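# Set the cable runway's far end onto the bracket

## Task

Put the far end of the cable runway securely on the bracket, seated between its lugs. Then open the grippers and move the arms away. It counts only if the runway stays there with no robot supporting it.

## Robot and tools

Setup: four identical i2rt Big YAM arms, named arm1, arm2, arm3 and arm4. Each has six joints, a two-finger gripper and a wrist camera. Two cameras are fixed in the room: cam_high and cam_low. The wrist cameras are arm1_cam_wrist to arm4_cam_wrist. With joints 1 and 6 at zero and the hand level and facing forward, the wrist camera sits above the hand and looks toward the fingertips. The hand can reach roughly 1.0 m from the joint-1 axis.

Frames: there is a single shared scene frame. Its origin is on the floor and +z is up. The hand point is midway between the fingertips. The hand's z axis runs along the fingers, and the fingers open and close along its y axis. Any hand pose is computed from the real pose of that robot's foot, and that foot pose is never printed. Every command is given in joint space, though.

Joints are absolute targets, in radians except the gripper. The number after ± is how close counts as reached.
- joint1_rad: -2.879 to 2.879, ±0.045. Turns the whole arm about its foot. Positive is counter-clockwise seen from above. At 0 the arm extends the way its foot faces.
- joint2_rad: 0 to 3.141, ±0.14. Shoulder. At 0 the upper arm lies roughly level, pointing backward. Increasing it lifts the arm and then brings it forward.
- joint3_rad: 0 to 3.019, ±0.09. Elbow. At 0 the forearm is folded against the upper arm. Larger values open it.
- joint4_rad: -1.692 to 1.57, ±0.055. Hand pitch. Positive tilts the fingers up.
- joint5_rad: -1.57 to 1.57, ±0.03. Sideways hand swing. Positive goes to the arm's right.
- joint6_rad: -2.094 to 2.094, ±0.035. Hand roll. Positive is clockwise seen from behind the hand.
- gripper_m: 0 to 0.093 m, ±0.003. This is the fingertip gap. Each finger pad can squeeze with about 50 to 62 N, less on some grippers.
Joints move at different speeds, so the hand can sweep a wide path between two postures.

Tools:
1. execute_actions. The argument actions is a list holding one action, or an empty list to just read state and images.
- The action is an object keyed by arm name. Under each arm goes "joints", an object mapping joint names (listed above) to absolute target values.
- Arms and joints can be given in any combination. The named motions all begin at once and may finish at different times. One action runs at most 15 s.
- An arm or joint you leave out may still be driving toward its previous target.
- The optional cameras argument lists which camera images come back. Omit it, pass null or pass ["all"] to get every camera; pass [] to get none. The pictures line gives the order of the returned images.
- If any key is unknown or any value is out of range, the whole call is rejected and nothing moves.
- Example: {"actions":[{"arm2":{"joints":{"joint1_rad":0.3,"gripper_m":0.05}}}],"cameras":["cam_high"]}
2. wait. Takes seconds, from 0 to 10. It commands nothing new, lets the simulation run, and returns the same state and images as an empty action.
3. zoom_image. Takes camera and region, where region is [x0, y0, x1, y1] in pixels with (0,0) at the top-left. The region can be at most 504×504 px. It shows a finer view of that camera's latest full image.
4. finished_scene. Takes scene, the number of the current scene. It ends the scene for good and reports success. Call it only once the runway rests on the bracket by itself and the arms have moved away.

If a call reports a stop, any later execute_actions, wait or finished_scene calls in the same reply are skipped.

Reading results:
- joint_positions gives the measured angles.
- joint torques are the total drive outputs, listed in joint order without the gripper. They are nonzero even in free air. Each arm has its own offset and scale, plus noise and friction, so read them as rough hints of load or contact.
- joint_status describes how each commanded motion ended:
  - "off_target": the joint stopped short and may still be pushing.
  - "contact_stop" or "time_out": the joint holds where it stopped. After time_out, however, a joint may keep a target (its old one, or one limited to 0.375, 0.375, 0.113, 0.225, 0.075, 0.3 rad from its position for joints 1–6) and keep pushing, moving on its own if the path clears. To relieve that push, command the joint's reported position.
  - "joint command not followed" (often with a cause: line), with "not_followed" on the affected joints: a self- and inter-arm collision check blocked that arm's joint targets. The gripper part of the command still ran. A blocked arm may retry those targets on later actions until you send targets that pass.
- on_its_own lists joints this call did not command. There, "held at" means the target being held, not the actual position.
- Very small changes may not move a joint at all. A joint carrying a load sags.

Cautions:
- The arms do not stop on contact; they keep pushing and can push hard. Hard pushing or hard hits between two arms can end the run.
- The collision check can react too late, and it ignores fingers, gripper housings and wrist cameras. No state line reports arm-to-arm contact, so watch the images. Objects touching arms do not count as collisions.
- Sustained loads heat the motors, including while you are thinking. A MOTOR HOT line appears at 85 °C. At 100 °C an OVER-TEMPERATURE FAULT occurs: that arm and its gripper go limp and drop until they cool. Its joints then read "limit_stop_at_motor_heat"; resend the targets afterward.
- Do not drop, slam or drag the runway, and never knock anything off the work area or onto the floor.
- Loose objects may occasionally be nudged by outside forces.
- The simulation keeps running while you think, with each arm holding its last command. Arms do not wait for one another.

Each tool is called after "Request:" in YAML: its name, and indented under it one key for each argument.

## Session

Request:
execute_actions:
  actions: []

Scene clock: 0.00 s.
Joint torques (N m, as the arm reports them, + toward a larger angle): no reading
Motor temperatures (°C, as the motors report them): arm1=[31 29 32 32 28 30] | arm2=[28 31 30 29 30 31] | arm3=[30 33 37 27 28 30] | arm4=[31 32 32 31 28 31]
arm1.joint_positions: joint1_rad=+0.152 joint2_rad=+0.502 joint3_rad=+1.440 joint4_rad=-1.467 joint5_rad=+0.188 joint6_rad=+0.360 gripper_m=+0.094
arm1.joint_status: not commanded
arm1.hand: x=-0.9698 y=-0.3211 z=+1.3922 quat_wxyz=(-0.346, +0.458, -0.734, -0.363) (m; scene frame)
arm2.joint_positions: joint1_rad=+0.033 joint2_rad=+0.544 joint3_rad=+1.332 joint4_rad=-1.298 joint5_rad=+0.252 joint6_rad=+0.033 gripper_m=+0.095
arm2.joint_status: not commanded
arm2.hand: x=-0.3608 y=+0.3124 z=+1.3007 quat_wxyz=(-0.268, -0.681, -0.522, +0.438) (m; scene frame)
arm3.joint_positions: joint1_rad=+0.018 joint2_rad=+0.655 joint3_rad=+1.348 joint4_rad=-1.451 joint5_rad=-0.133 joint6_rad=-0.365 gripper_m=+0.095
arm3.joint_status: not commanded
arm3.hand: x=+0.5523 y=-0.3201 z=+1.3019 quat_wxyz=(-0.263, +0.815, -0.415, -0.307) (m; scene frame)
arm4.joint_positions: joint1_rad=-0.290 joint2_rad=+0.423 joint3_rad=+1.325 joint4_rad=-1.514 joint5_rad=+0.031 joint6_rad=-0.468 gripper_m=+0.095
arm4.joint_status: not commanded
arm4.hand: x=+1.1950 y=+0.3588 z=+1.3440 quat_wxyz=(-0.193, -0.529, -0.713, +0.418) (m; scene frame)
pictures: arm1_cam_wrist, arm2_cam_wrist, arm3_cam_wrist, arm4_cam_wrist, cam_high, cam_low
Images, in order (width x height): arm1_cam_wrist 504x504, arm2_cam_wrist 504x504, arm3_cam_wrist 504x504, arm4_cam_wrist 504x504, cam_high 672x504, cam_low 672x504.

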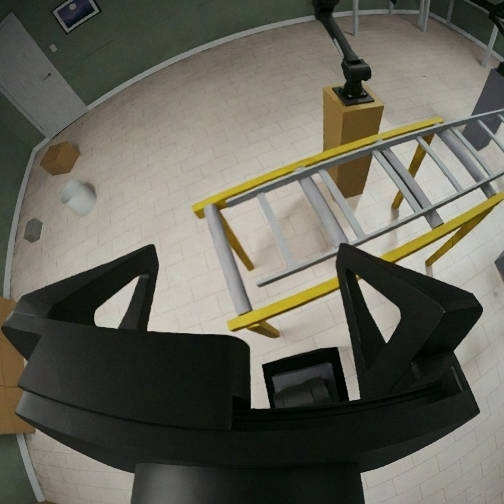

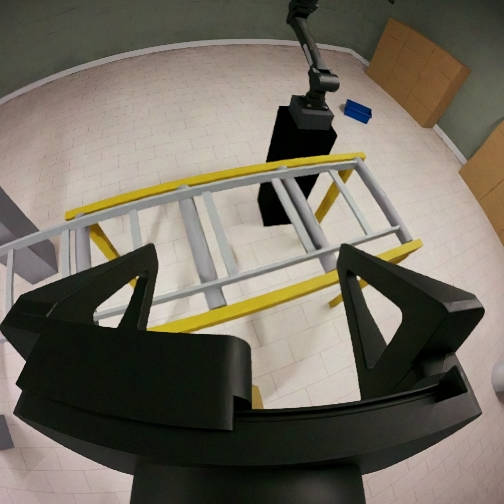

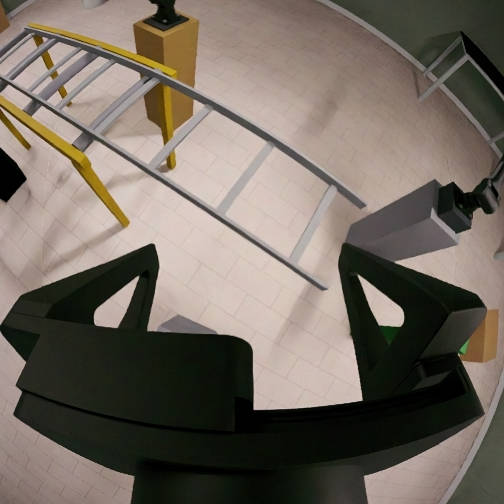

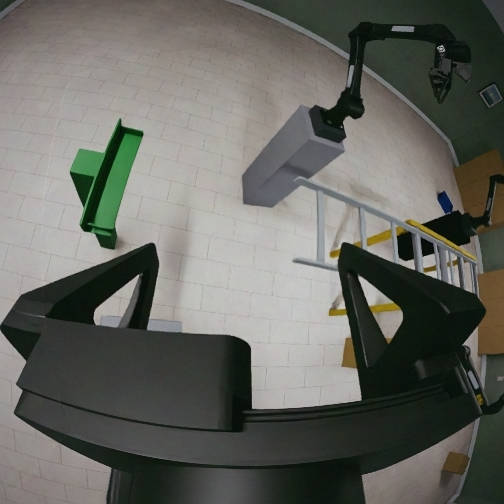

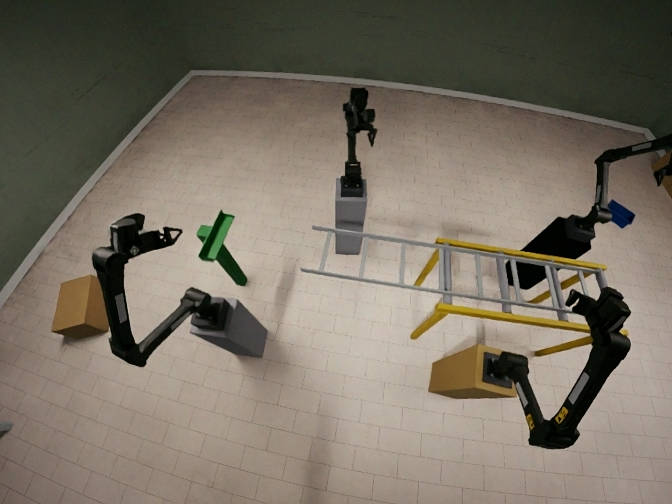

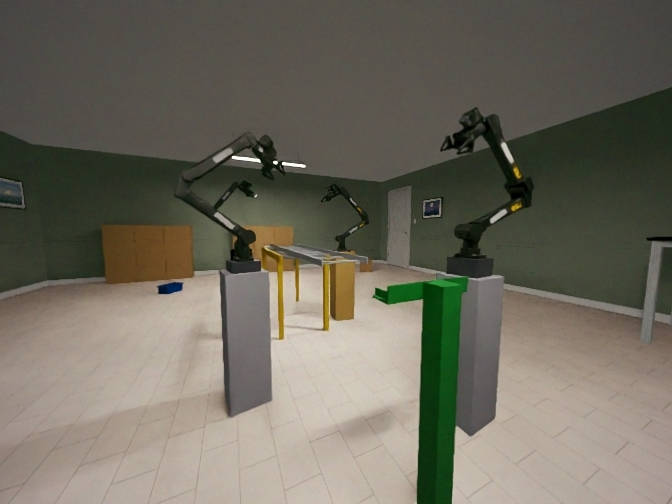

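Request:
execute_actions:
  actions:
    - {"arm3":{"joints":{"joint1_rad":0.34,"joint6_rad":2.094,"joint5_rad":0,"joint2_rad":1.642,"joint3_rad":1.3,"joint4_rad":-1.2}},"arm4":{"joints":{"joint1_rad":-1.196,"joint2_rad":2.35,"joint3_rad":2.35,"joint4_rad":-1.545,"joint5_rad":0,"joint6_rad":0.5}}}
  cameras: ["arm3_cam_wrist","arm4_cam_wrist","cam_low"]

Request:
zoom_image:
  camera: "cam_low"
  region: [260, 200, 400, 300]

Scene clock: 5.37 s.
Joint torques (N m, as the arm reports them, + toward a larger angle): arm1=[ 0.19  3.13  8.66  1.99  0.13 -0.09] | arm2=[-1.26  2.81  9.36  2.18  0.03 -0.01] | arm3=[ -0.09 -15.22   9.27   0.4    0.12  -0.01] | arm4=[  0.23 -26.13  13.72   0.14   0.16   0.1 ]
Motor temperatures (°C, as the motors report them): arm1=[31 29 32 32 28 30] | arm2=[28 31 31 29 30 31] | arm3=[30 33 38 27 28 30] | arm4=[31 33 33 31 28 31]
arm1.joint_positions: joint1_rad=+0.152 joint2_rad=+0.502 joint3_rad=+1.440 joint4_rad=-1.467 joint5_rad=+0.188 joint6_rad=+0.360 gripper_m=+0.094
arm1.joint_status: not commanded
arm1.hand: x=-0.9698 y=-0.3211 z=+1.3922 quat_wxyz=(-0.346, +0.458, -0.734, -0.363) (m; scene frame)
arm2.joint_positions: joint1_rad=+0.033 joint2_rad=+0.544 joint3_rad=+1.332 joint4_rad=-1.298 joint5_rad=+0.252 joint6_rad=+0.033 gripper_m=+0.095
arm2.joint_status: not commanded
arm2.hand: x=-0.3608 y=+0.3124 z=+1.3007 quat_wxyz=(-0.268, -0.681, -0.522, +0.438) (m; scene frame)
arm3.joint_positions: joint1_rad=+0.336 joint2_rad=+1.638 joint3_rad=+1.300 joint4_rad=-1.205 joint5_rad=-0.002 joint6_rad=+2.080 gripper_m=+0.095
arm3.joint_status: all done
arm3.hand: x=+0.3788 y=-0.1241 z=+0.9449 quat_wxyz=(+0.010, +0.008, -1.000, -0.016) (m; scene frame)
arm4.joint_positions: joint1_rad=-1.197 joint2_rad=+2.365 joint3_rad=+2.310 joint4_rad=-1.542 joint5_rad=-0.001 joint6_rad=+0.490 gripper_m=+0.095
arm4.joint_status: all done
arm4.hand: x=+0.5937 y=+0.1570 z=+0.9223 quat_wxyz=(+0.008, -1.000, -0.005, -0.008) (m; scene frame)
pictures: arm3_cam_wrist, arm4_cam_wrist, cam_low
Images, in order (width x height): arm3_cam_wrist 504x504, arm4_cam_wrist 504x504, cam_low 672x504.

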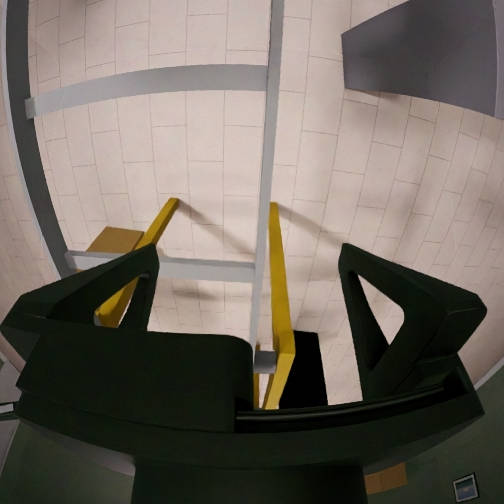

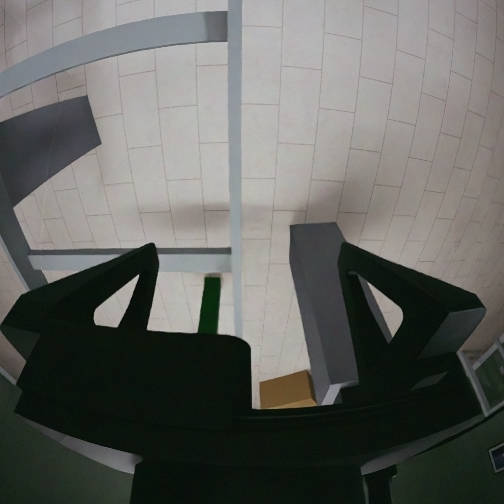

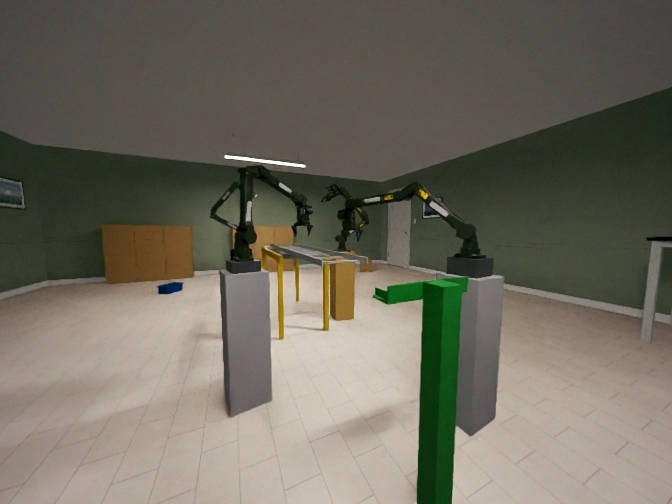

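Region (260, 200, 400, 300) of cam_low's 672x504 image, scaled by 3.600, with more detail than that image has; it fills the top 360 rows of this view, and the rest is white.

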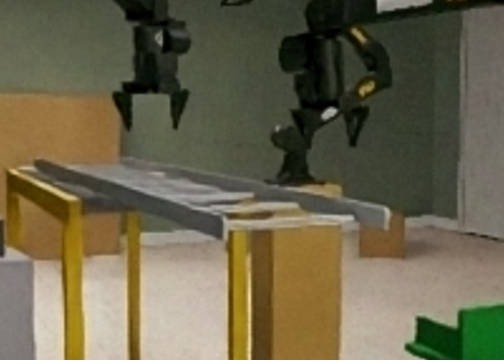

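Request:
execute_actions:
  actions:
    - {"arm3":{"joints":{"joint1_rad":0.355,"joint2_rad":1.822,"joint3_rad":1.124,"joint4_rad":-0.874}},"arm4":{"joints":{"joint1_rad":-1.168,"joint2_rad":2.442,"joint3_rad":2.11,"joint4_rad":-1.25,"joint6_rad":0.515}}}
  cameras: ["arm3_cam_wrist","arm4_cam_wrist","cam_low"]

Request:
zoom_image:
  camera: "cam_low"
  region: [260, 200, 400, 300]

Scene clock: 10.27 s.
Joint torques (N m, as the arm reports them, + toward a larger angle): arm1=[ 0.19  3.21  8.67  1.99  0.13 -0.09] | arm2=[-1.26  2.84  9.36  2.2   0.03  0.  ] | arm3=[ -0.51 -17.15   8.09   0.72   0.12  -0.04] | arm4=[  1.24 -27.26  10.24   0.64   0.16   0.1 ]
Motor temperatures (°C, as the motors report them): arm1=[31 29 33 32 28 30] | arm2=[28 31 32 29 30 31] | arm3=[30 34 39 27 28 30] | arm4=[31 34 34 31 28 31]
arm1.joint_positions: joint1_rad=+0.152 joint2_rad=+0.502 joint3_rad=+1.440 joint4_rad=-1.467 joint5_rad=+0.188 joint6_rad=+0.360 gripper_m=+0.094
arm1.joint_status: not commanded
arm1.hand: x=-0.9698 y=-0.3211 z=+1.3922 quat_wxyz=(-0.346, +0.458, -0.734, -0.363) (m; scene frame)
arm2.joint_positions: joint1_rad=+0.033 joint2_rad=+0.544 joint3_rad=+1.332 joint4_rad=-1.298 joint5_rad=+0.252 joint6_rad=+0.033 gripper_m=+0.095
arm2.joint_status: not commanded
arm2.hand: x=-0.3608 y=+0.3124 z=+1.3007 quat_wxyz=(-0.268, -0.681, -0.522, +0.438) (m; scene frame)
arm3.joint_positions: joint1_rad=+0.344 joint2_rad=+1.826 joint3_rad=+1.115 joint4_rad=-0.885 joint5_rad=-0.002 joint6_rad=+2.080 gripper_m=+0.095
arm3.joint_status: all done
arm3.hand: x=+0.3824 y=-0.1382 z=+0.7983 quat_wxyz=(-0.003, +0.012, -1.000, +0.006) (m; scene frame)
arm4.joint_positions: joint1_rad=-1.179 joint2_rad=+2.461 joint3_rad=+2.101 joint4_rad=-1.261 joint5_rad=-0.001 joint6_rad=+0.505 gripper_m=+0.095
arm4.joint_status: all done
arm4.hand: x=+0.6081 y=+0.1512 z=+0.7773 quat_wxyz=(+0.014, -1.000, -0.007, -0.018) (m; scene frame)
pictures: arm3_cam_wrist, arm4_cam_wrist, cam_low
Images, in order (width x height): arm3_cam_wrist 504x504, arm4_cam_wrist 504x504, cam_low 672x504.

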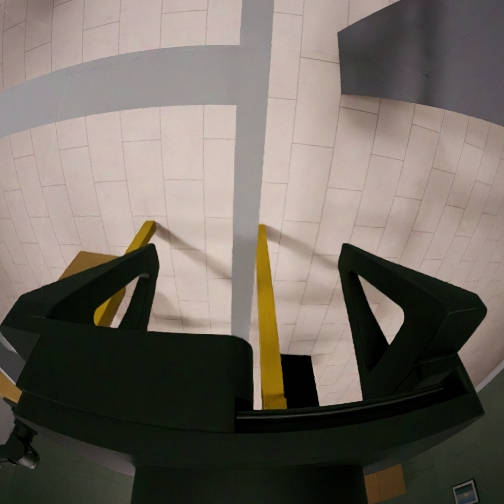

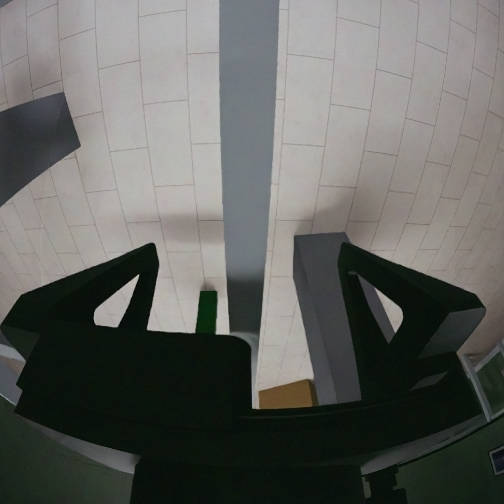

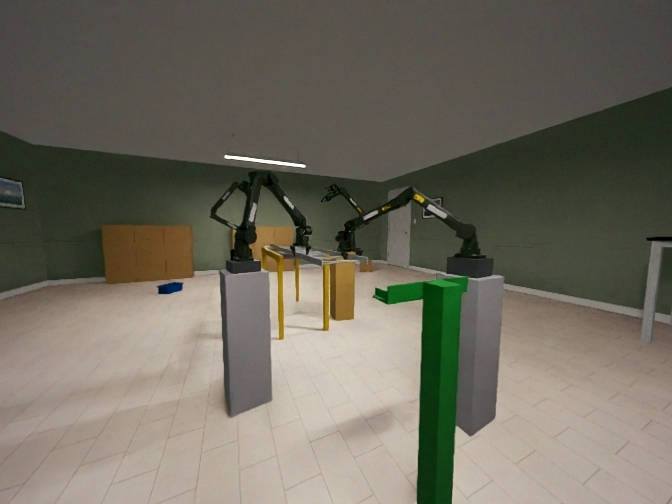

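Region (260, 200, 400, 300) of cam_low's 672x504 image, scaled by 3.600, with more detail than that image has; it fills the top 360 rows of this view, and the rest is white.

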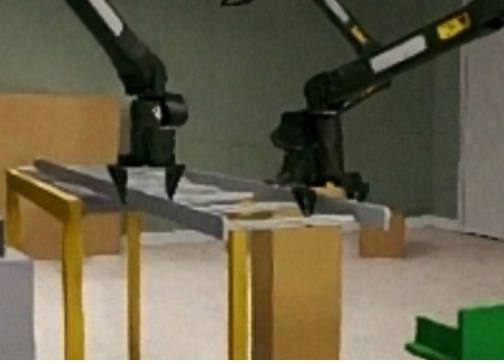

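Request:
execute_actions:
  actions:
    - {"arm3":{"joints":{"gripper_m":0.0}},"arm4":{"joints":{"joint4_rad":-1.202,"gripper_m":0.0}}}
  cameras: ["arm4_cam_wrist"]

Scene clock: 12.47 s.
Joint torques (N m, as the arm reports them, + toward a larger angle): arm1=[ 0.18  3.13  8.66  1.98  0.13 -0.09] | arm2=[-1.16  2.82  9.37  2.2   0.02  0.  ] | arm3=[ -0.08 -16.9    8.22   0.21   0.07  -0.29] | arm4=[  0.7  -26.47  10.38   0.82  -0.05  -0.01]
Motor temperatures (°C, as the motors report them): arm1=[31 29 33 32 28 30] | arm2=[28 31 32 29 30 31] | arm3=[30 34 39 27 28 30] | arm4=[31 35 34 31 28 31]
arm1.joint_positions: joint1_rad=+0.152 joint2_rad=+0.502 joint3_rad=+1.440 joint4_rad=-1.467 joint5_rad=+0.188 joint6_rad=+0.360 gripper_m=+0.094
arm1.joint_status: not commanded
arm1.hand: x=-0.9698 y=-0.3211 z=+1.3922 quat_wxyz=(-0.346, +0.458, -0.734, -0.363) (m; scene frame)
arm2.joint_positions: joint1_rad=+0.033 joint2_rad=+0.544 joint3_rad=+1.332 joint4_rad=-1.298 joint5_rad=+0.252 joint6_rad=+0.033 gripper_m=+0.095
arm2.joint_status: not commanded
arm2.hand: x=-0.3608 y=+0.3124 z=+1.3007 quat_wxyz=(-0.268, -0.681, -0.522, +0.438) (m; scene frame)
arm3.joint_positions: joint1_rad=+0.344 joint2_rad=+1.826 joint3_rad=+1.116 joint4_rad=-0.876 joint5_rad=-0.001 joint6_rad=+2.111 gripper_m=+0.009
arm3.joint_status: gripper_m off_target (ended at +0.009, target +0.000)
arm3.hand: x=+0.3815 y=-0.1363 z=+0.7984 quat_wxyz=(-0.001, -0.003, -1.000, +0.002) (m; scene frame)
arm4.joint_positions: joint1_rad=-1.179 joint2_rad=+2.461 joint3_rad=+2.101 joint4_rad=-1.216 joint5_rad=+0.005 joint6_rad=+0.518 gripper_m=+0.009
arm4.joint_status: gripper_m off_target (ended at +0.009, target +0.000); the others done
arm4.hand: x=+0.5980 y=+0.1466 z=+0.7770 quat_wxyz=(+0.005, -1.000, -0.001, +0.003) (m; scene frame)
pictures: arm4_cam_wrist
Images, in order (width x height): arm4_cam_wrist 504x504.

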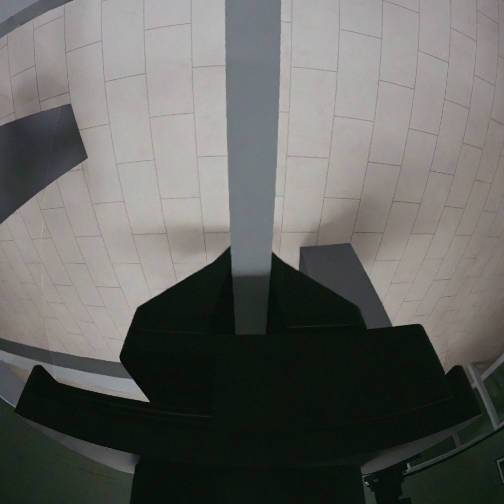

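Request:
execute_actions:
  actions:
    - {"arm3":{"joints":{"joint1_rad":0.172,"joint2_rad":1.69,"joint3_rad":1.02,"joint4_rad":-0.848,"joint6_rad":1.92}},"arm4":{"joints":{"joint1_rad":-1.108,"joint2_rad":2.21,"joint3_rad":1.73,"joint4_rad":-1.035,"joint6_rad":0.58}}}
  cameras: []

Request:
execute_actions:
  actions:
    - {"arm3":{"joints":{"joint1_rad":-0.102,"joint2_rad":1.59,"joint3_rad":0.975,"joint4_rad":-0.85,"joint6_rad":1.64}},"arm4":{"joints":{"joint1_rad":-0.995,"joint2_rad":1.96,"joint3_rad":1.375,"joint4_rad":-0.885,"joint6_rad":0.697}}}
  cameras: ["cam_high"]

Scene clock: 21.43 s.
Joint torques (N m, as the arm reports them, + toward a larger angle): arm1=[ 0.18  3.18  8.67  1.99  0.13 -0.09] | arm2=[-1.16  2.9   9.37  2.2   0.03  0.  ] | arm3=[  0.79 -18.97   9.32   0.12   0.05  -0.32] | arm4=[ -0.5  -26.46  10.35   0.76   0.09  -0.14]
Motor temperatures (°C, as the motors report them): arm1=[31 29 34 32 28 30] | arm2=[28 31 33 29 30 31] | arm3=[30 35 39 27 28 30] | arm4=[31 36 35 31 28 31]
arm1.joint_positions: joint1_rad=+0.152 joint2_rad=+0.502 joint3_rad=+1.440 joint4_rad=-1.467 joint5_rad=+0.188 joint6_rad=+0.360 gripper_m=+0.094
arm1.joint_status: not commanded
arm1.hand: x=-0.9698 y=-0.3211 z=+1.3922 quat_wxyz=(-0.346, +0.458, -0.734, -0.363) (m; scene frame)
arm2.joint_positions: joint1_rad=+0.033 joint2_rad=+0.544 joint3_rad=+1.332 joint4_rad=-1.298 joint5_rad=+0.252 joint6_rad=+0.033 gripper_m=+0.095
arm2.joint_status: not commanded
arm2.hand: x=-0.3608 y=+0.3124 z=+1.3007 quat_wxyz=(-0.268, -0.681, -0.522, +0.438) (m; scene frame)
arm3.joint_positions: joint1_rad=+0.159 joint2_rad=+1.742 joint3_rad=+0.993 joint4_rad=-0.846 joint5_rad=+0.000 joint6_rad=+1.942 gripper_m=+0.009
arm3.joint_status: all done
arm3.hand: x=+0.4742 y=-0.1385 z=+0.7995 quat_wxyz=(-0.002, -0.011, -1.000, +0.007) (m; scene frame)
arm4.joint_positions: joint1_rad=-1.104 joint2_rad=+2.260 joint3_rad=+1.712 joint4_rad=-1.046 joint5_rad=+0.001 joint6_rad=+0.598 gripper_m=+0.009
arm4.joint_status: all done
arm4.hand: x=+0.6928 y=+0.1450 z=+0.7752 quat_wxyz=(+0.009, -1.000, +0.002, -0.006) (m; scene frame)
pictures: none
No camera images: the call's "cameras" was empty. Leave "cameras" out to get every camera's image.

Scene clock: 22.73 s.
Joint torques (N m, as the arm reports them, + toward a larger angle): arm1=[ 0.18  3.16  8.67  1.99  0.13 -0.09] | arm2=[-1.21  3.    9.35  2.17  0.03 -0.01] | arm3=[  1.35 -22.17  10.33  -0.26  -0.17  -0.31] | arm4=[ -0.79 -26.03  12.22  -0.33   0.33  -0.13]
Motor temperatures (°C, as the motors report them): arm1=[31 29 34 32 28 30] | arm2=[28 31 33 29 30 31] | arm3=[30 35 39 27 28 30] | arm4=[31 36 35 31 28 31]
arm1.joint_positions: joint1_rad=+0.152 joint2_rad=+0.502 joint3_rad=+1.440 joint4_rad=-1.467 joint5_rad=+0.188 joint6_rad=+0.360 gripper_m=+0.094
arm1.joint_status: not commanded
arm1.hand: x=-0.9698 y=-0.3211 z=+1.3922 quat_wxyz=(-0.346, +0.458, -0.734, -0.363) (m; scene frame)
arm2.joint_positions: joint1_rad=+0.033 joint2_rad=+0.544 joint3_rad=+1.332 joint4_rad=-1.298 joint5_rad=+0.252 joint6_rad=+0.033 gripper_m=+0.095
arm2.joint_status: not commanded
arm2.hand: x=-0.3608 y=+0.3124 z=+1.3007 quat_wxyz=(-0.268, -0.681, -0.522, +0.438) (m; scene frame)
arm3.joint_positions: joint1_rad=-0.125 joint2_rad=+1.695 joint3_rad=+0.932 joint4_rad=-0.836 joint5_rad=+0.009 joint6_rad=+1.655 gripper_m=+0.009
arm3.joint_status: all done
arm3.hand: x=+0.5957 y=-0.1353 z=+0.8006 quat_wxyz=(-0.003, -0.010, -1.000, +0.009) (m; scene frame)
arm4.joint_positions: joint1_rad=-0.986 joint2_rad=+2.054 joint3_rad=+1.325 joint4_rad=-0.870 joint5_rad=-0.005 joint6_rad=+0.714 gripper_m=+0.009
arm4.joint_status: all done
arm4.hand: x=+0.8138 y=+0.1499 z=+0.7738 quat_wxyz=(+0.009, -1.000, +0.002, -0.009) (m; scene frame)
pictures: cam_high
Images, in order (width x height): cam_high 672x504.

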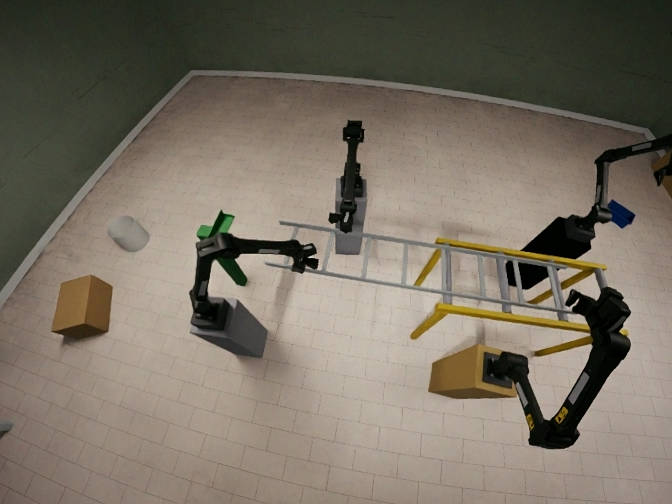

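Request:
execute_actions:
  actions:
    - {"arm3":{"joints":{"joint1_rad":-0.412,"joint2_rad":1.57,"joint3_rad":1.045,"joint4_rad":-0.88,"joint6_rad":1.322}},"arm4":{"joints":{"joint1_rad":-0.816,"joint2_rad":1.72,"joint3_rad":1.085,"joint4_rad":-0.79,"joint6_rad":0.872}}}
  cameras: []

Request:
execute_actions:
  actions:
    - {"arm3":{"joints":{"joint1_rad":-0.685,"joint2_rad":1.68,"joint3_rad":1.222,"joint4_rad":-0.945,"joint6_rad":1.045}},"arm4":{"joints":{"joint1_rad":-0.555,"joint2_rad":1.56,"joint3_rad":0.865,"joint4_rad":-0.74,"joint6_rad":1.128}}}
  cameras: ["cam_high","cam_low"]

Request:
zoom_image:
  camera: "cam_low"
  region: [340, 220, 500, 320]

Request:
zoom_image:
  camera: "cam_high"
  region: [180, 190, 270, 280]

Scene clock: 26.47 s.
Joint torques (N m, as the arm reports them, + toward a larger angle): arm1=[ 0.16  3.15  8.67  1.99  0.13 -0.09] | arm2=[-1.18  2.86  9.38  2.19  0.03 -0.01] | arm3=[ -0.18 -19.77  14.59  -0.05  -0.31  -0.4 ] | arm4=[ -0.46 -23.12  12.44  -0.39   0.38  -0.17]
Motor temperatures (°C, as the motors report them): arm1=[31 29 34 32 28 30] | arm2=[28 31 33 29 30 31] | arm3=[30 36 41 27 28 30] | arm4=[31 37 35 31 29 32]
arm1.joint_positions: joint1_rad=+0.152 joint2_rad=+0.502 joint3_rad=+1.440 joint4_rad=-1.467 joint5_rad=+0.188 joint6_rad=+0.360 gripper_m=+0.094
arm1.joint_status: not commanded
arm1.hand: x=-0.9698 y=-0.3211 z=+1.3922 quat_wxyz=(-0.346, +0.458, -0.734, -0.363) (m; scene frame)
arm2.joint_positions: joint1_rad=+0.033 joint2_rad=+0.544 joint3_rad=+1.332 joint4_rad=-1.298 joint5_rad=+0.252 joint6_rad=+0.033 gripper_m=+0.095
arm2.joint_status: not commanded
arm2.hand: x=-0.3608 y=+0.3124 z=+1.3007 quat_wxyz=(-0.268, -0.681, -0.522, +0.438) (m; scene frame)
arm3.joint_positions: joint1_rad=-0.426 joint2_rad=+1.651 joint3_rad=+0.956 joint4_rad=-0.869 joint5_rad=+0.012 joint6_rad=+1.353 gripper_m=+0.009
arm3.joint_status: all done
arm3.hand: x=+0.7196 y=-0.1374 z=+0.8240 quat_wxyz=(-0.004, -0.009, -1.000, -0.007) (m; scene frame)
arm4.joint_positions: joint1_rad=-0.809 joint2_rad=+1.825 joint3_rad=+1.029 joint4_rad=-0.778 joint5_rad=-0.006 joint6_rad=+0.893 gripper_m=+0.009
arm4.joint_status: all done
arm4.hand: x=+0.9372 y=+0.1511 z=+0.8001 quat_wxyz=(+0.001, -1.000, +0.002, +0.000) (m; scene frame)
pictures: none
No camera images: the call's "cameras" was empty. Leave "cameras" out to get every camera's image.

Scene clock: 28.67 s.
Joint torques (N m, as the arm reports them, + toward a larger angle): arm1=[ 0.18  3.16  8.66  1.99  0.13 -0.09] | arm2=[-1.22  3.02  9.37  2.21  0.02 -0.01] | arm3=[  0.28 -21.12  15.34   0.23  -0.14  -0.39] | arm4=[  0.06 -19.08  11.47   0.32   0.18  -0.08]
Motor temperatures (°C, as the motors report them): arm1=[31 29 34 32 28 30] | arm2=[28 31 33 29 30 31] | arm3=[30 36 42 27 28 30] | arm4=[31 37 35 31 29 32]
arm1.joint_positions: joint1_rad=+0.152 joint2_rad=+0.502 joint3_rad=+1.440 joint4_rad=-1.467 joint5_rad=+0.188 joint6_rad=+0.360 gripper_m=+0.094
arm1.joint_status: not commanded
arm1.hand: x=-0.9698 y=-0.3211 z=+1.3922 quat_wxyz=(-0.346, +0.458, -0.734, -0.363) (m; scene frame)
arm2.joint_positions: joint1_rad=+0.033 joint2_rad=+0.544 joint3_rad=+1.332 joint4_rad=-1.298 joint5_rad=+0.252 joint6_rad=+0.033 gripper_m=+0.095
arm2.joint_status: not commanded
arm2.hand: x=-0.3608 y=+0.3124 z=+1.3007 quat_wxyz=(-0.268, -0.681, -0.522, +0.438) (m; scene frame)
arm3.joint_positions: joint1_rad=-0.698 joint2_rad=+1.745 joint3_rad=+1.128 joint4_rad=-0.943 joint5_rad=+0.007 joint6_rad=+1.076 gripper_m=+0.009
arm3.joint_status: joint3_rad time_out (moved +0.172 of +0.266); the others done
arm3.on_its_own: joint3_rad reads +1.128 and still pushes toward +1.222 since a time_out
arm3.hand: x=+0.8496 y=-0.1317 z=+0.8361 quat_wxyz=(-0.003, -0.007, -1.000, -0.008) (m; scene frame)
arm4.joint_positions: joint1_rad=-0.556 joint2_rad=+1.654 joint3_rad=+0.816 joint4_rad=-0.742 joint5_rad=-0.001 joint6_rad=+1.140 gripper_m=+0.009
arm4.joint_status: all done
arm4.hand: x=+1.0637 y=+0.1602 z=+0.8105 quat_wxyz=(+0.006, -1.000, -0.001, +0.001) (m; scene frame)
pictures: cam_high, cam_low
Images, in order (width x height): cam_high 672x504, cam_low 672x504.

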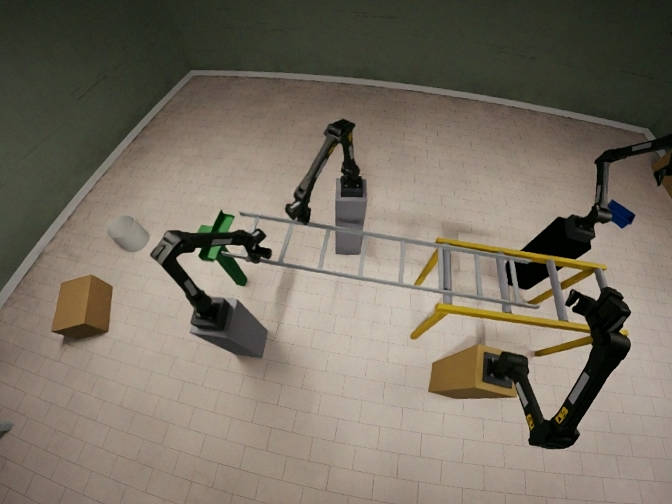

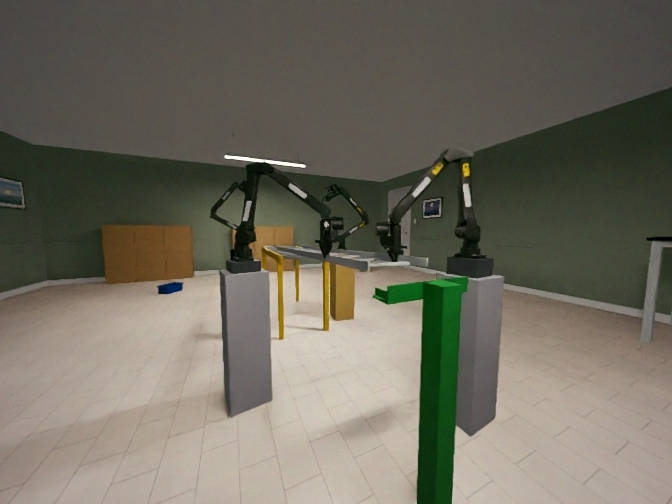

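Region (340, 220, 500, 320) of cam_low's 672x504 image, scaled by 3.150, with more detail than that image has; it fills the top 315 rows of this view, and the rest is white.

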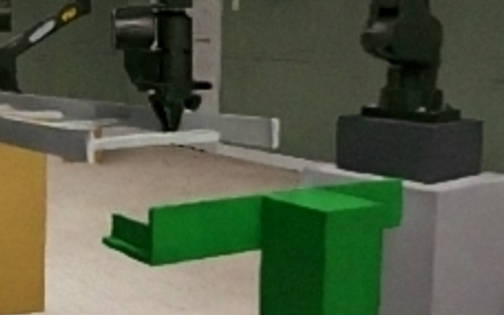

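Region (180, 190, 270, 280) of cam_high's 672x504 image, scaled by 5.600, with more detail than that image has.

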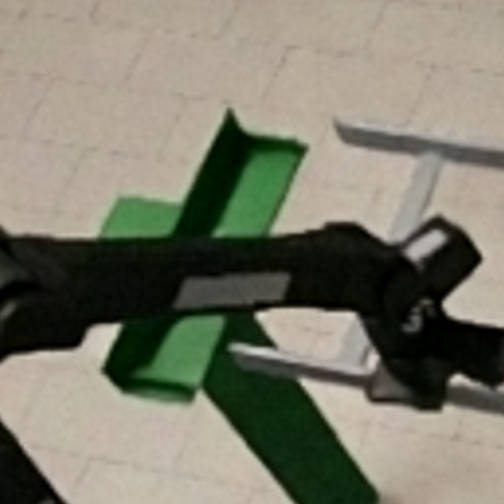

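Request:
execute_actions:
  actions:
    - {"arm3":{"joints":{"joint1_rad":-0.872,"joint2_rad":1.83,"joint3_rad":1.385,"joint4_rad":-0.982,"joint6_rad":0.85}},"arm4":{"joints":{"joint1_rad":-0.26,"joint2_rad":1.565,"joint3_rad":0.78,"joint4_rad":-0.65,"joint6_rad":1.425}}}
  cameras: ["cam_high","cam_low"]

Request:
zoom_image:
  camera: "cam_low"
  region: [340, 220, 500, 320]

Request:
zoom_image:
  camera: "cam_high"
  region: [180, 190, 270, 280]

Scene clock: 36.17 s.
Joint torques (N m, as the arm reports them, + toward a larger angle): arm1=[ 0.19  3.16  8.66  1.98  0.13 -0.09] | arm2=[-1.07  2.96  9.36  2.17  0.03 -0.01] | arm3=[  0.2  -24.54  14.67   0.13  -0.07  -0.46] | arm4=[ -0.32 -18.53  11.22  -0.04   0.12  -0.15]
Motor temperatures (°C, as the motors report them): arm1=[31 29 34 32 28 30] | arm2=[28 31 34 29 30 31] | arm3=[30 36 45 27 28 30] | arm4=[31 36 35 31 29 32]
arm1.joint_positions: joint1_rad=+0.152 joint2_rad=+0.502 joint3_rad=+1.440 joint4_rad=-1.467 joint5_rad=+0.188 joint6_rad=+0.360 gripper_m=+0.094
arm1.joint_status: not commanded
arm1.hand: x=-0.9698 y=-0.3211 z=+1.3922 quat_wxyz=(-0.346, +0.458, -0.734, -0.363) (m; scene frame)
arm2.joint_positions: joint1_rad=+0.033 joint2_rad=+0.544 joint3_rad=+1.332 joint4_rad=-1.298 joint5_rad=+0.252 joint6_rad=+0.033 gripper_m=+0.095
arm2.joint_status: not commanded
arm2.hand: x=-0.3608 y=+0.3124 z=+1.3007 quat_wxyz=(-0.268, -0.681, -0.522, +0.438) (m; scene frame)
arm3.joint_positions: joint1_rad=-0.892 joint2_rad=+1.898 joint3_rad=+1.304 joint4_rad=-0.973 joint5_rad=+0.003 joint6_rad=+0.886 gripper_m=+0.009
arm3.joint_status: joint6_rad off_target (ended at +0.886, target +0.850); the others done
arm3.hand: x=+0.9598 y=-0.1399 z=+0.8180 quat_wxyz=(+0.000, -0.009, -1.000, -0.005) (m; scene frame)
arm4.joint_positions: joint1_rad=-0.256 joint2_rad=+1.656 joint3_rad=+0.726 joint4_rad=-0.643 joint5_rad=+0.001 joint6_rad=+1.444 gripper_m=+0.009
arm4.joint_status: all done
arm4.hand: x=+1.1739 y=+0.1537 z=+0.7872 quat_wxyz=(+0.003, -1.000, +0.001, +0.004) (m; scene frame)
pictures: cam_high, cam_low
Images, in order (width x height): cam_high 672x504, cam_low 672x504.

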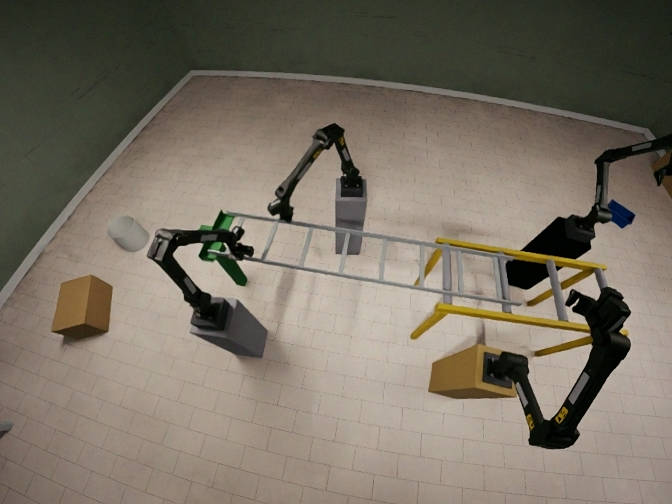

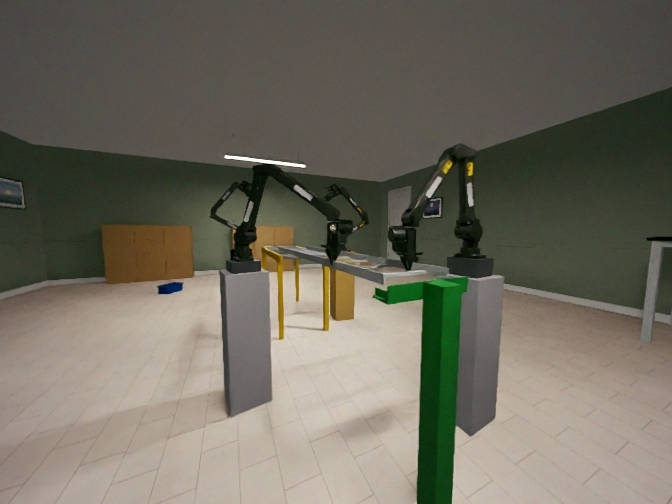

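Region (340, 220, 500, 320) of cam_low's 672x504 image, scaled by 3.150, with more detail than that image has; it fills the top 315 rows of this view, and the rest is white.

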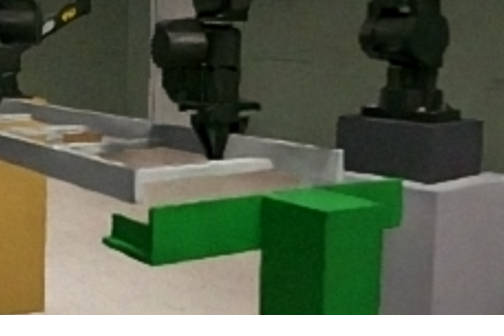

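Region (180, 190, 270, 280) of cam_high's 672x504 image, scaled by 5.600, with more detail than that image has.

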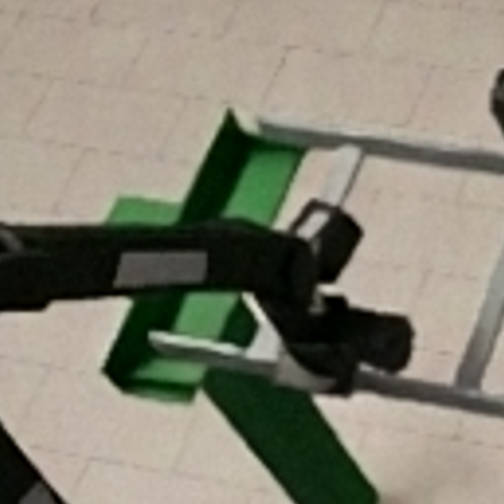

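Request:
execute_actions:
  actions:
    - {"arm3":{"joints":{"joint1_rad":-0.925,"joint2_rad":1.895,"joint3_rad":1.42,"joint4_rad":-0.955,"joint6_rad":0.825}},"arm4":{"joints":{"joint1_rad":-0.197,"joint2_rad":1.635,"joint3_rad":0.752,"joint4_rad":-0.585,"joint6_rad":1.48}}}
  cameras: ["cam_high","cam_low"]

Request:
zoom_image:
  camera: "cam_low"
  region: [340, 220, 500, 320]

Request:
zoom_image:
  camera: "cam_high"
  region: [180, 190, 270, 280]

Scene clock: 42.10 s.
Joint torques (N m, as the arm reports them, + toward a larger angle): arm1=[ 0.2   3.17  8.66  1.98  0.13 -0.09] | arm2=[-1.29  2.81  9.36  2.18  0.02 -0.01] | arm3=[ -0.89 -24.    15.2    0.36   0.18  -0.53] | arm4=[  0.66 -17.77   8.7    0.17  -0.09  -0.11]
Motor temperatures (°C, as the motors report them): arm1=[31 29 34 32 28 30] | arm2=[28 31 34 29 30 31] | arm3=[30 37 46 27 28 30] | arm4=[31 36 35 31 29 32]
arm1.joint_positions: joint1_rad=+0.152 joint2_rad=+0.502 joint3_rad=+1.440 joint4_rad=-1.467 joint5_rad=+0.188 joint6_rad=+0.360 gripper_m=+0.094
arm1.joint_status: not commanded
arm1.hand: x=-0.9698 y=-0.3211 z=+1.3922 quat_wxyz=(-0.346, +0.458, -0.734, -0.363) (m; scene frame)
arm2.joint_positions: joint1_rad=+0.033 joint2_rad=+0.544 joint3_rad=+1.332 joint4_rad=-1.298 joint5_rad=+0.252 joint6_rad=+0.033 gripper_m=+0.095
arm2.joint_status: not commanded
arm2.hand: x=-0.3608 y=+0.3124 z=+1.3007 quat_wxyz=(-0.268, -0.681, -0.522, +0.438) (m; scene frame)
arm3.joint_positions: joint1_rad=-0.920 joint2_rad=+1.949 joint3_rad=+1.326 joint4_rad=-0.951 joint5_rad=-0.004 joint6_rad=+0.866 gripper_m=+0.009
arm3.joint_status: joint3_rad time_out (moved +0.022 of +0.116); joint6_rad time_out (moved -0.020 of -0.061); the others done
arm3.on_its_own: joint3_rad reads +1.326 and still pushes toward +1.420 since a time_out; joint6_rad reads +0.866 and still pushes toward +0.825 since a time_out
arm3.hand: x=+0.9760 y=-0.1418 z=+0.7991 quat_wxyz=(+0.005, -0.013, -1.000, -0.005) (m; scene frame)
arm4.joint_positions: joint1_rad=-0.207 joint2_rad=+1.717 joint3_rad=+0.719 joint4_rad=-0.586 joint5_rad=+0.006 joint6_rad=+1.495 gripper_m=+0.009
arm4.joint_status: all done
arm4.hand: x=+1.1902 y=+0.1535 z=+0.7654 quat_wxyz=(+0.008, -1.000, +0.002, +0.006) (m; scene frame)
pictures: cam_high, cam_low
Images, in order (width x height): cam_high 672x504, cam_low 672x504.

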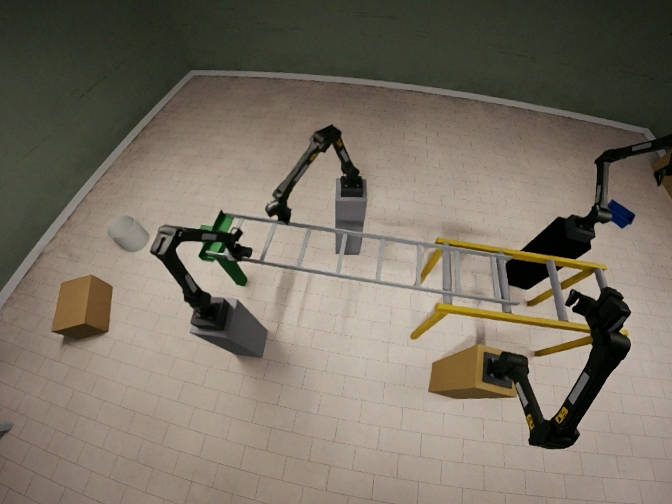

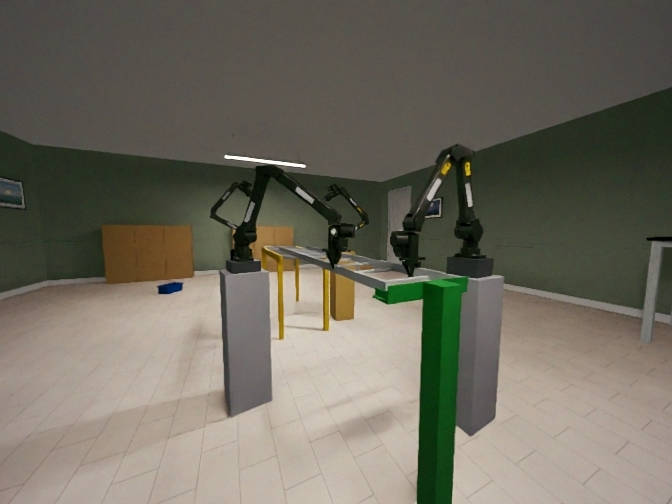

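Region (340, 220, 500, 320) of cam_low's 672x504 image, scaled by 3.150, with more detail than that image has; it fills the top 315 rows of this view, and the rest is white.

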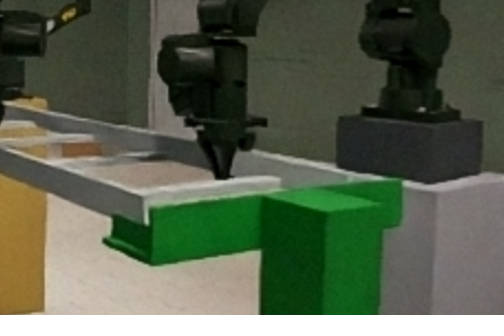

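Region (180, 190, 270, 280) of cam_high's 672x504 image, scaled by 5.600, with more detail than that image has.

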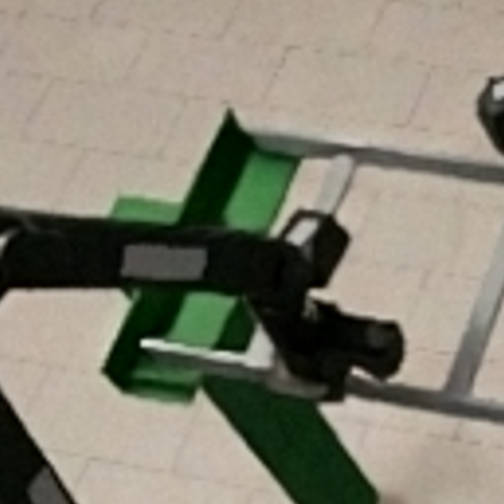

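Request:
execute_actions:
  actions:
    - {"arm3":{"joints":{"joint1_rad":-0.885,"joint2_rad":1.885,"joint3_rad":1.445,"joint4_rad":-0.95,"joint6_rad":0.86}},"arm4":{"joints":{"joint2_rad":1.575,"joint3_rad":0.705,"joint4_rad":-0.6}}}
  cameras: ["cam_high","cam_low"]

Request:
zoom_image:
  camera: "cam_low"
  region: [340, 220, 500, 320]

Request:
zoom_image:
  camera: "cam_high"
  region: [180, 190, 270, 280]

Scene clock: 46.80 s.
Joint torques (N m, as the arm reports them, + toward a larger angle): arm1=[ 0.19  3.14  8.66  1.99  0.13 -0.09] | arm2=[-1.3   2.86  9.35  2.2   0.02 -0.01] | arm3=[  1.49 -25.32  15.85   0.12   0.05  -0.21] | arm4=[  0.84 -18.58   7.84  -0.36  -0.14  -0.05]
Motor temperatures (°C, as the motors report them): arm1=[31 29 34 32 28 30] | arm2=[28 31 34 29 30 31] | arm3=[30 38 47 27 28 30] | arm4=[31 36 35 31 29 32]
arm1.joint_positions: joint1_rad=+0.152 joint2_rad=+0.502 joint3_rad=+1.440 joint4_rad=-1.467 joint5_rad=+0.188 joint6_rad=+0.360 gripper_m=+0.094
arm1.joint_status: not commanded
arm1.hand: x=-0.9698 y=-0.3211 z=+1.3922 quat_wxyz=(-0.346, +0.458, -0.734, -0.363) (m; scene frame)
arm2.joint_positions: joint1_rad=+0.033 joint2_rad=+0.544 joint3_rad=+1.332 joint4_rad=-1.298 joint5_rad=+0.252 joint6_rad=+0.033 gripper_m=+0.095
arm2.joint_status: not commanded
arm2.hand: x=-0.3608 y=+0.3124 z=+1.3007 quat_wxyz=(-0.268, -0.681, -0.522, +0.438) (m; scene frame)
arm3.joint_positions: joint1_rad=-0.910 joint2_rad=+1.950 joint3_rad=+1.347 joint4_rad=-0.947 joint5_rad=+0.001 joint6_rad=+0.868 gripper_m=+0.009
arm3.joint_status: joint3_rad time_out (moved +0.021 of +0.119); the others done
arm3.on_its_own: joint3_rad reads +1.347 and still pushes toward +1.445 since a time_out
arm3.hand: x=+0.9793 y=-0.1307 z=+0.8052 quat_wxyz=(-0.004, -0.009, -1.000, -0.012) (m; scene frame)
arm4.joint_positions: joint1_rad=-0.207 joint2_rad=+1.673 joint3_rad=+0.681 joint4_rad=-0.586 joint5_rad=+0.008 joint6_rad=+1.488 gripper_m=+0.009
arm4.joint_status: all done
arm4.hand: x=+1.1909 y=+0.1662 z=+0.7717 quat_wxyz=(+0.006, -1.000, -0.001, +0.008) (m; scene frame)
pictures: cam_high, cam_low
Images, in order (width x height): cam_high 672x504, cam_low 672x504.

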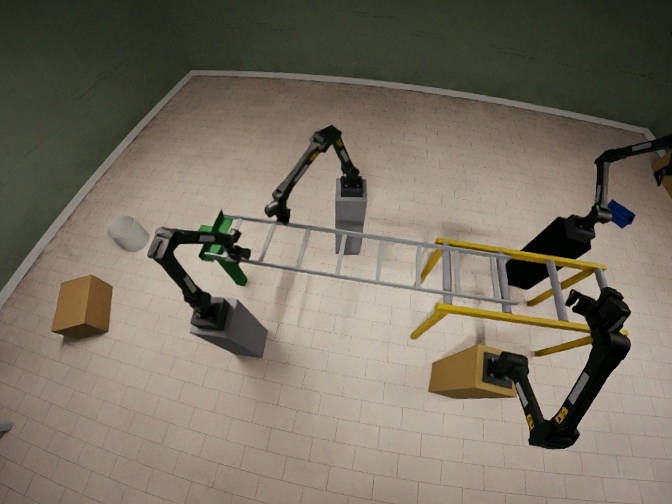

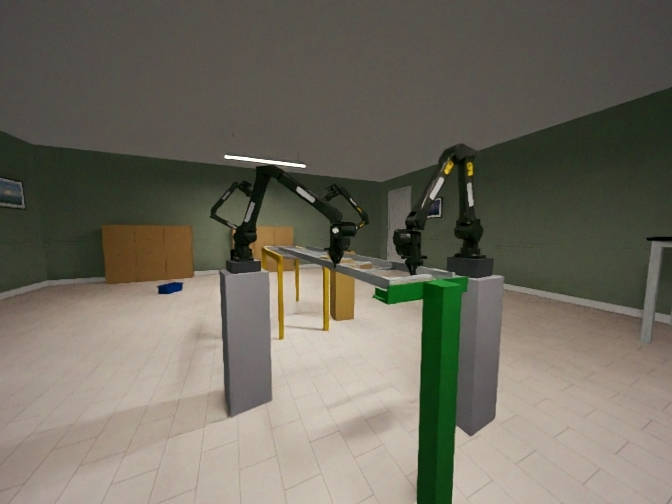

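Region (340, 220, 500, 320) of cam_low's 672x504 image, scaled by 3.150, with more detail than that image has; it fills the top 315 rows of this view, and the rest is white.

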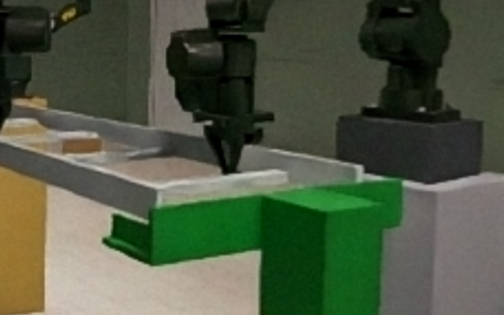

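Region (180, 190, 270, 280) of cam_high's 672x504 image, scaled by 5.600, with more detail than that image has.

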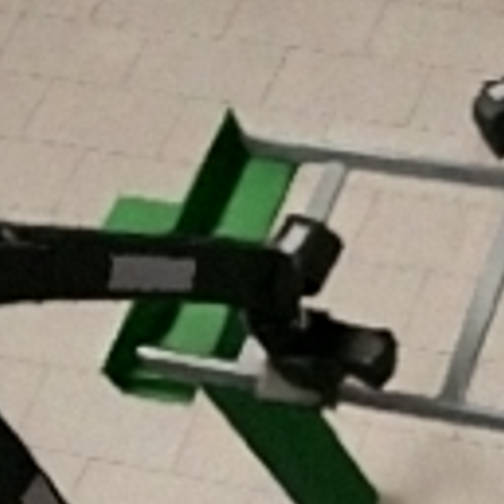

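Request:
execute_actions:
  actions:
    - {"arm3":{"joints":{"joint1_rad":-0.92,"joint2_rad":1.965,"joint3_rad":1.39,"joint4_rad":-0.915}},"arm4":{"joints":{"joint1_rad":-0.19,"joint2_rad":1.69,"joint3_rad":0.715,"joint4_rad":-0.52}}}
  cameras: ["cam_low"]

Request:
zoom_image:
  camera: "cam_low"
  region: [340, 220, 500, 320]

Scene clock: 49.00 s.
Joint torques (N m, as the arm reports them, + toward a larger angle): arm1=[ 0.21  3.16  8.66  1.99  0.13 -0.09] | arm2=[-1.25  2.83  9.36  2.22  0.02  0.  ] | arm3=[ -1.31 -20.64  11.2    1.15   0.16  -0.19] | arm4=[  1.19 -14.39   8.46   0.68  -0.12  -0.06]
Motor temperatures (°C, as the motors report them): arm1=[31 29 35 32 28 30] | arm2=[28 31 34 29 30 31] | arm3=[30 38 48 27 28 30] | arm4=[31 36 35 31 29 32]
arm1.joint_positions: joint1_rad=+0.152 joint2_rad=+0.502 joint3_rad=+1.440 joint4_rad=-1.467 joint5_rad=+0.188 joint6_rad=+0.360 gripper_m=+0.094
arm1.joint_status: not commanded
arm1.hand: x=-0.9698 y=-0.3211 z=+1.3922 quat_wxyz=(-0.346, +0.458, -0.734, -0.363) (m; scene frame)
arm2.joint_positions: joint1_rad=+0.033 joint2_rad=+0.544 joint3_rad=+1.332 joint4_rad=-1.298 joint5_rad=+0.252 joint6_rad=+0.033 gripper_m=+0.095
arm2.joint_status: not commanded
arm2.hand: x=-0.3608 y=+0.3124 z=+1.3007 quat_wxyz=(-0.268, -0.681, -0.522, +0.438) (m; scene frame)
arm3.joint_positions: joint1_rad=-0.913 joint2_rad=+1.984 joint3_rad=+1.347 joint4_rad=-0.931 joint5_rad=-0.003 joint6_rad=+0.868 gripper_m=+0.009
arm3.joint_status: all done
arm3.hand: x=+0.9796 y=-0.1321 z=+0.7877 quat_wxyz=(+0.003, -0.010, -1.000, -0.007) (m; scene frame)
arm4.joint_positions: joint1_rad=-0.206 joint2_rad=+1.733 joint3_rad=+0.680 joint4_rad=-0.531 joint5_rad=+0.008 joint6_rad=+1.488 gripper_m=+0.009
arm4.joint_status: all done
arm4.hand: x=+1.1910 y=+0.1661 z=+0.7525 quat_wxyz=(+0.009, -1.000, -0.002, +0.007) (m; scene frame)
pictures: cam_low
Images, in order (width x height): cam_low 672x504.

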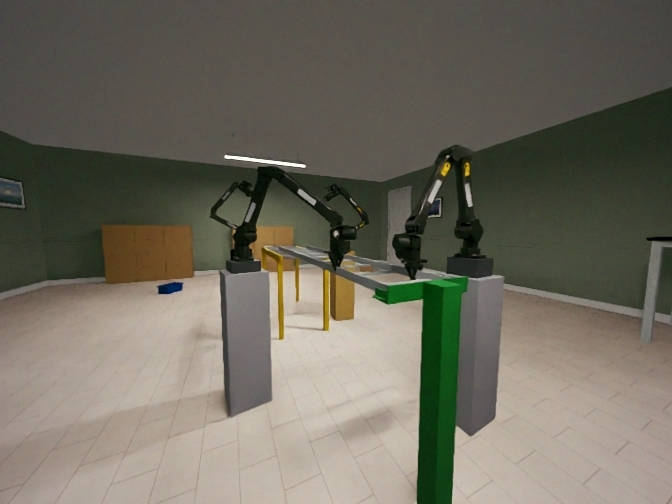

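Region (340, 220, 500, 320) of cam_low's 672x504 image, scaled by 3.150, with more detail than that image has; it fills the top 315 rows of this view, and the rest is white.

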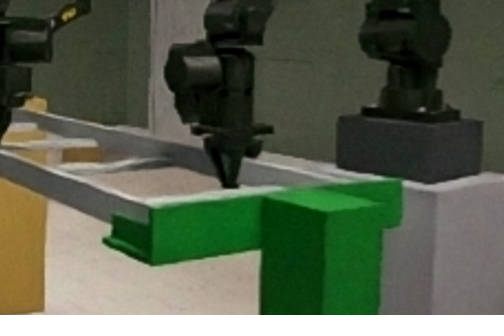

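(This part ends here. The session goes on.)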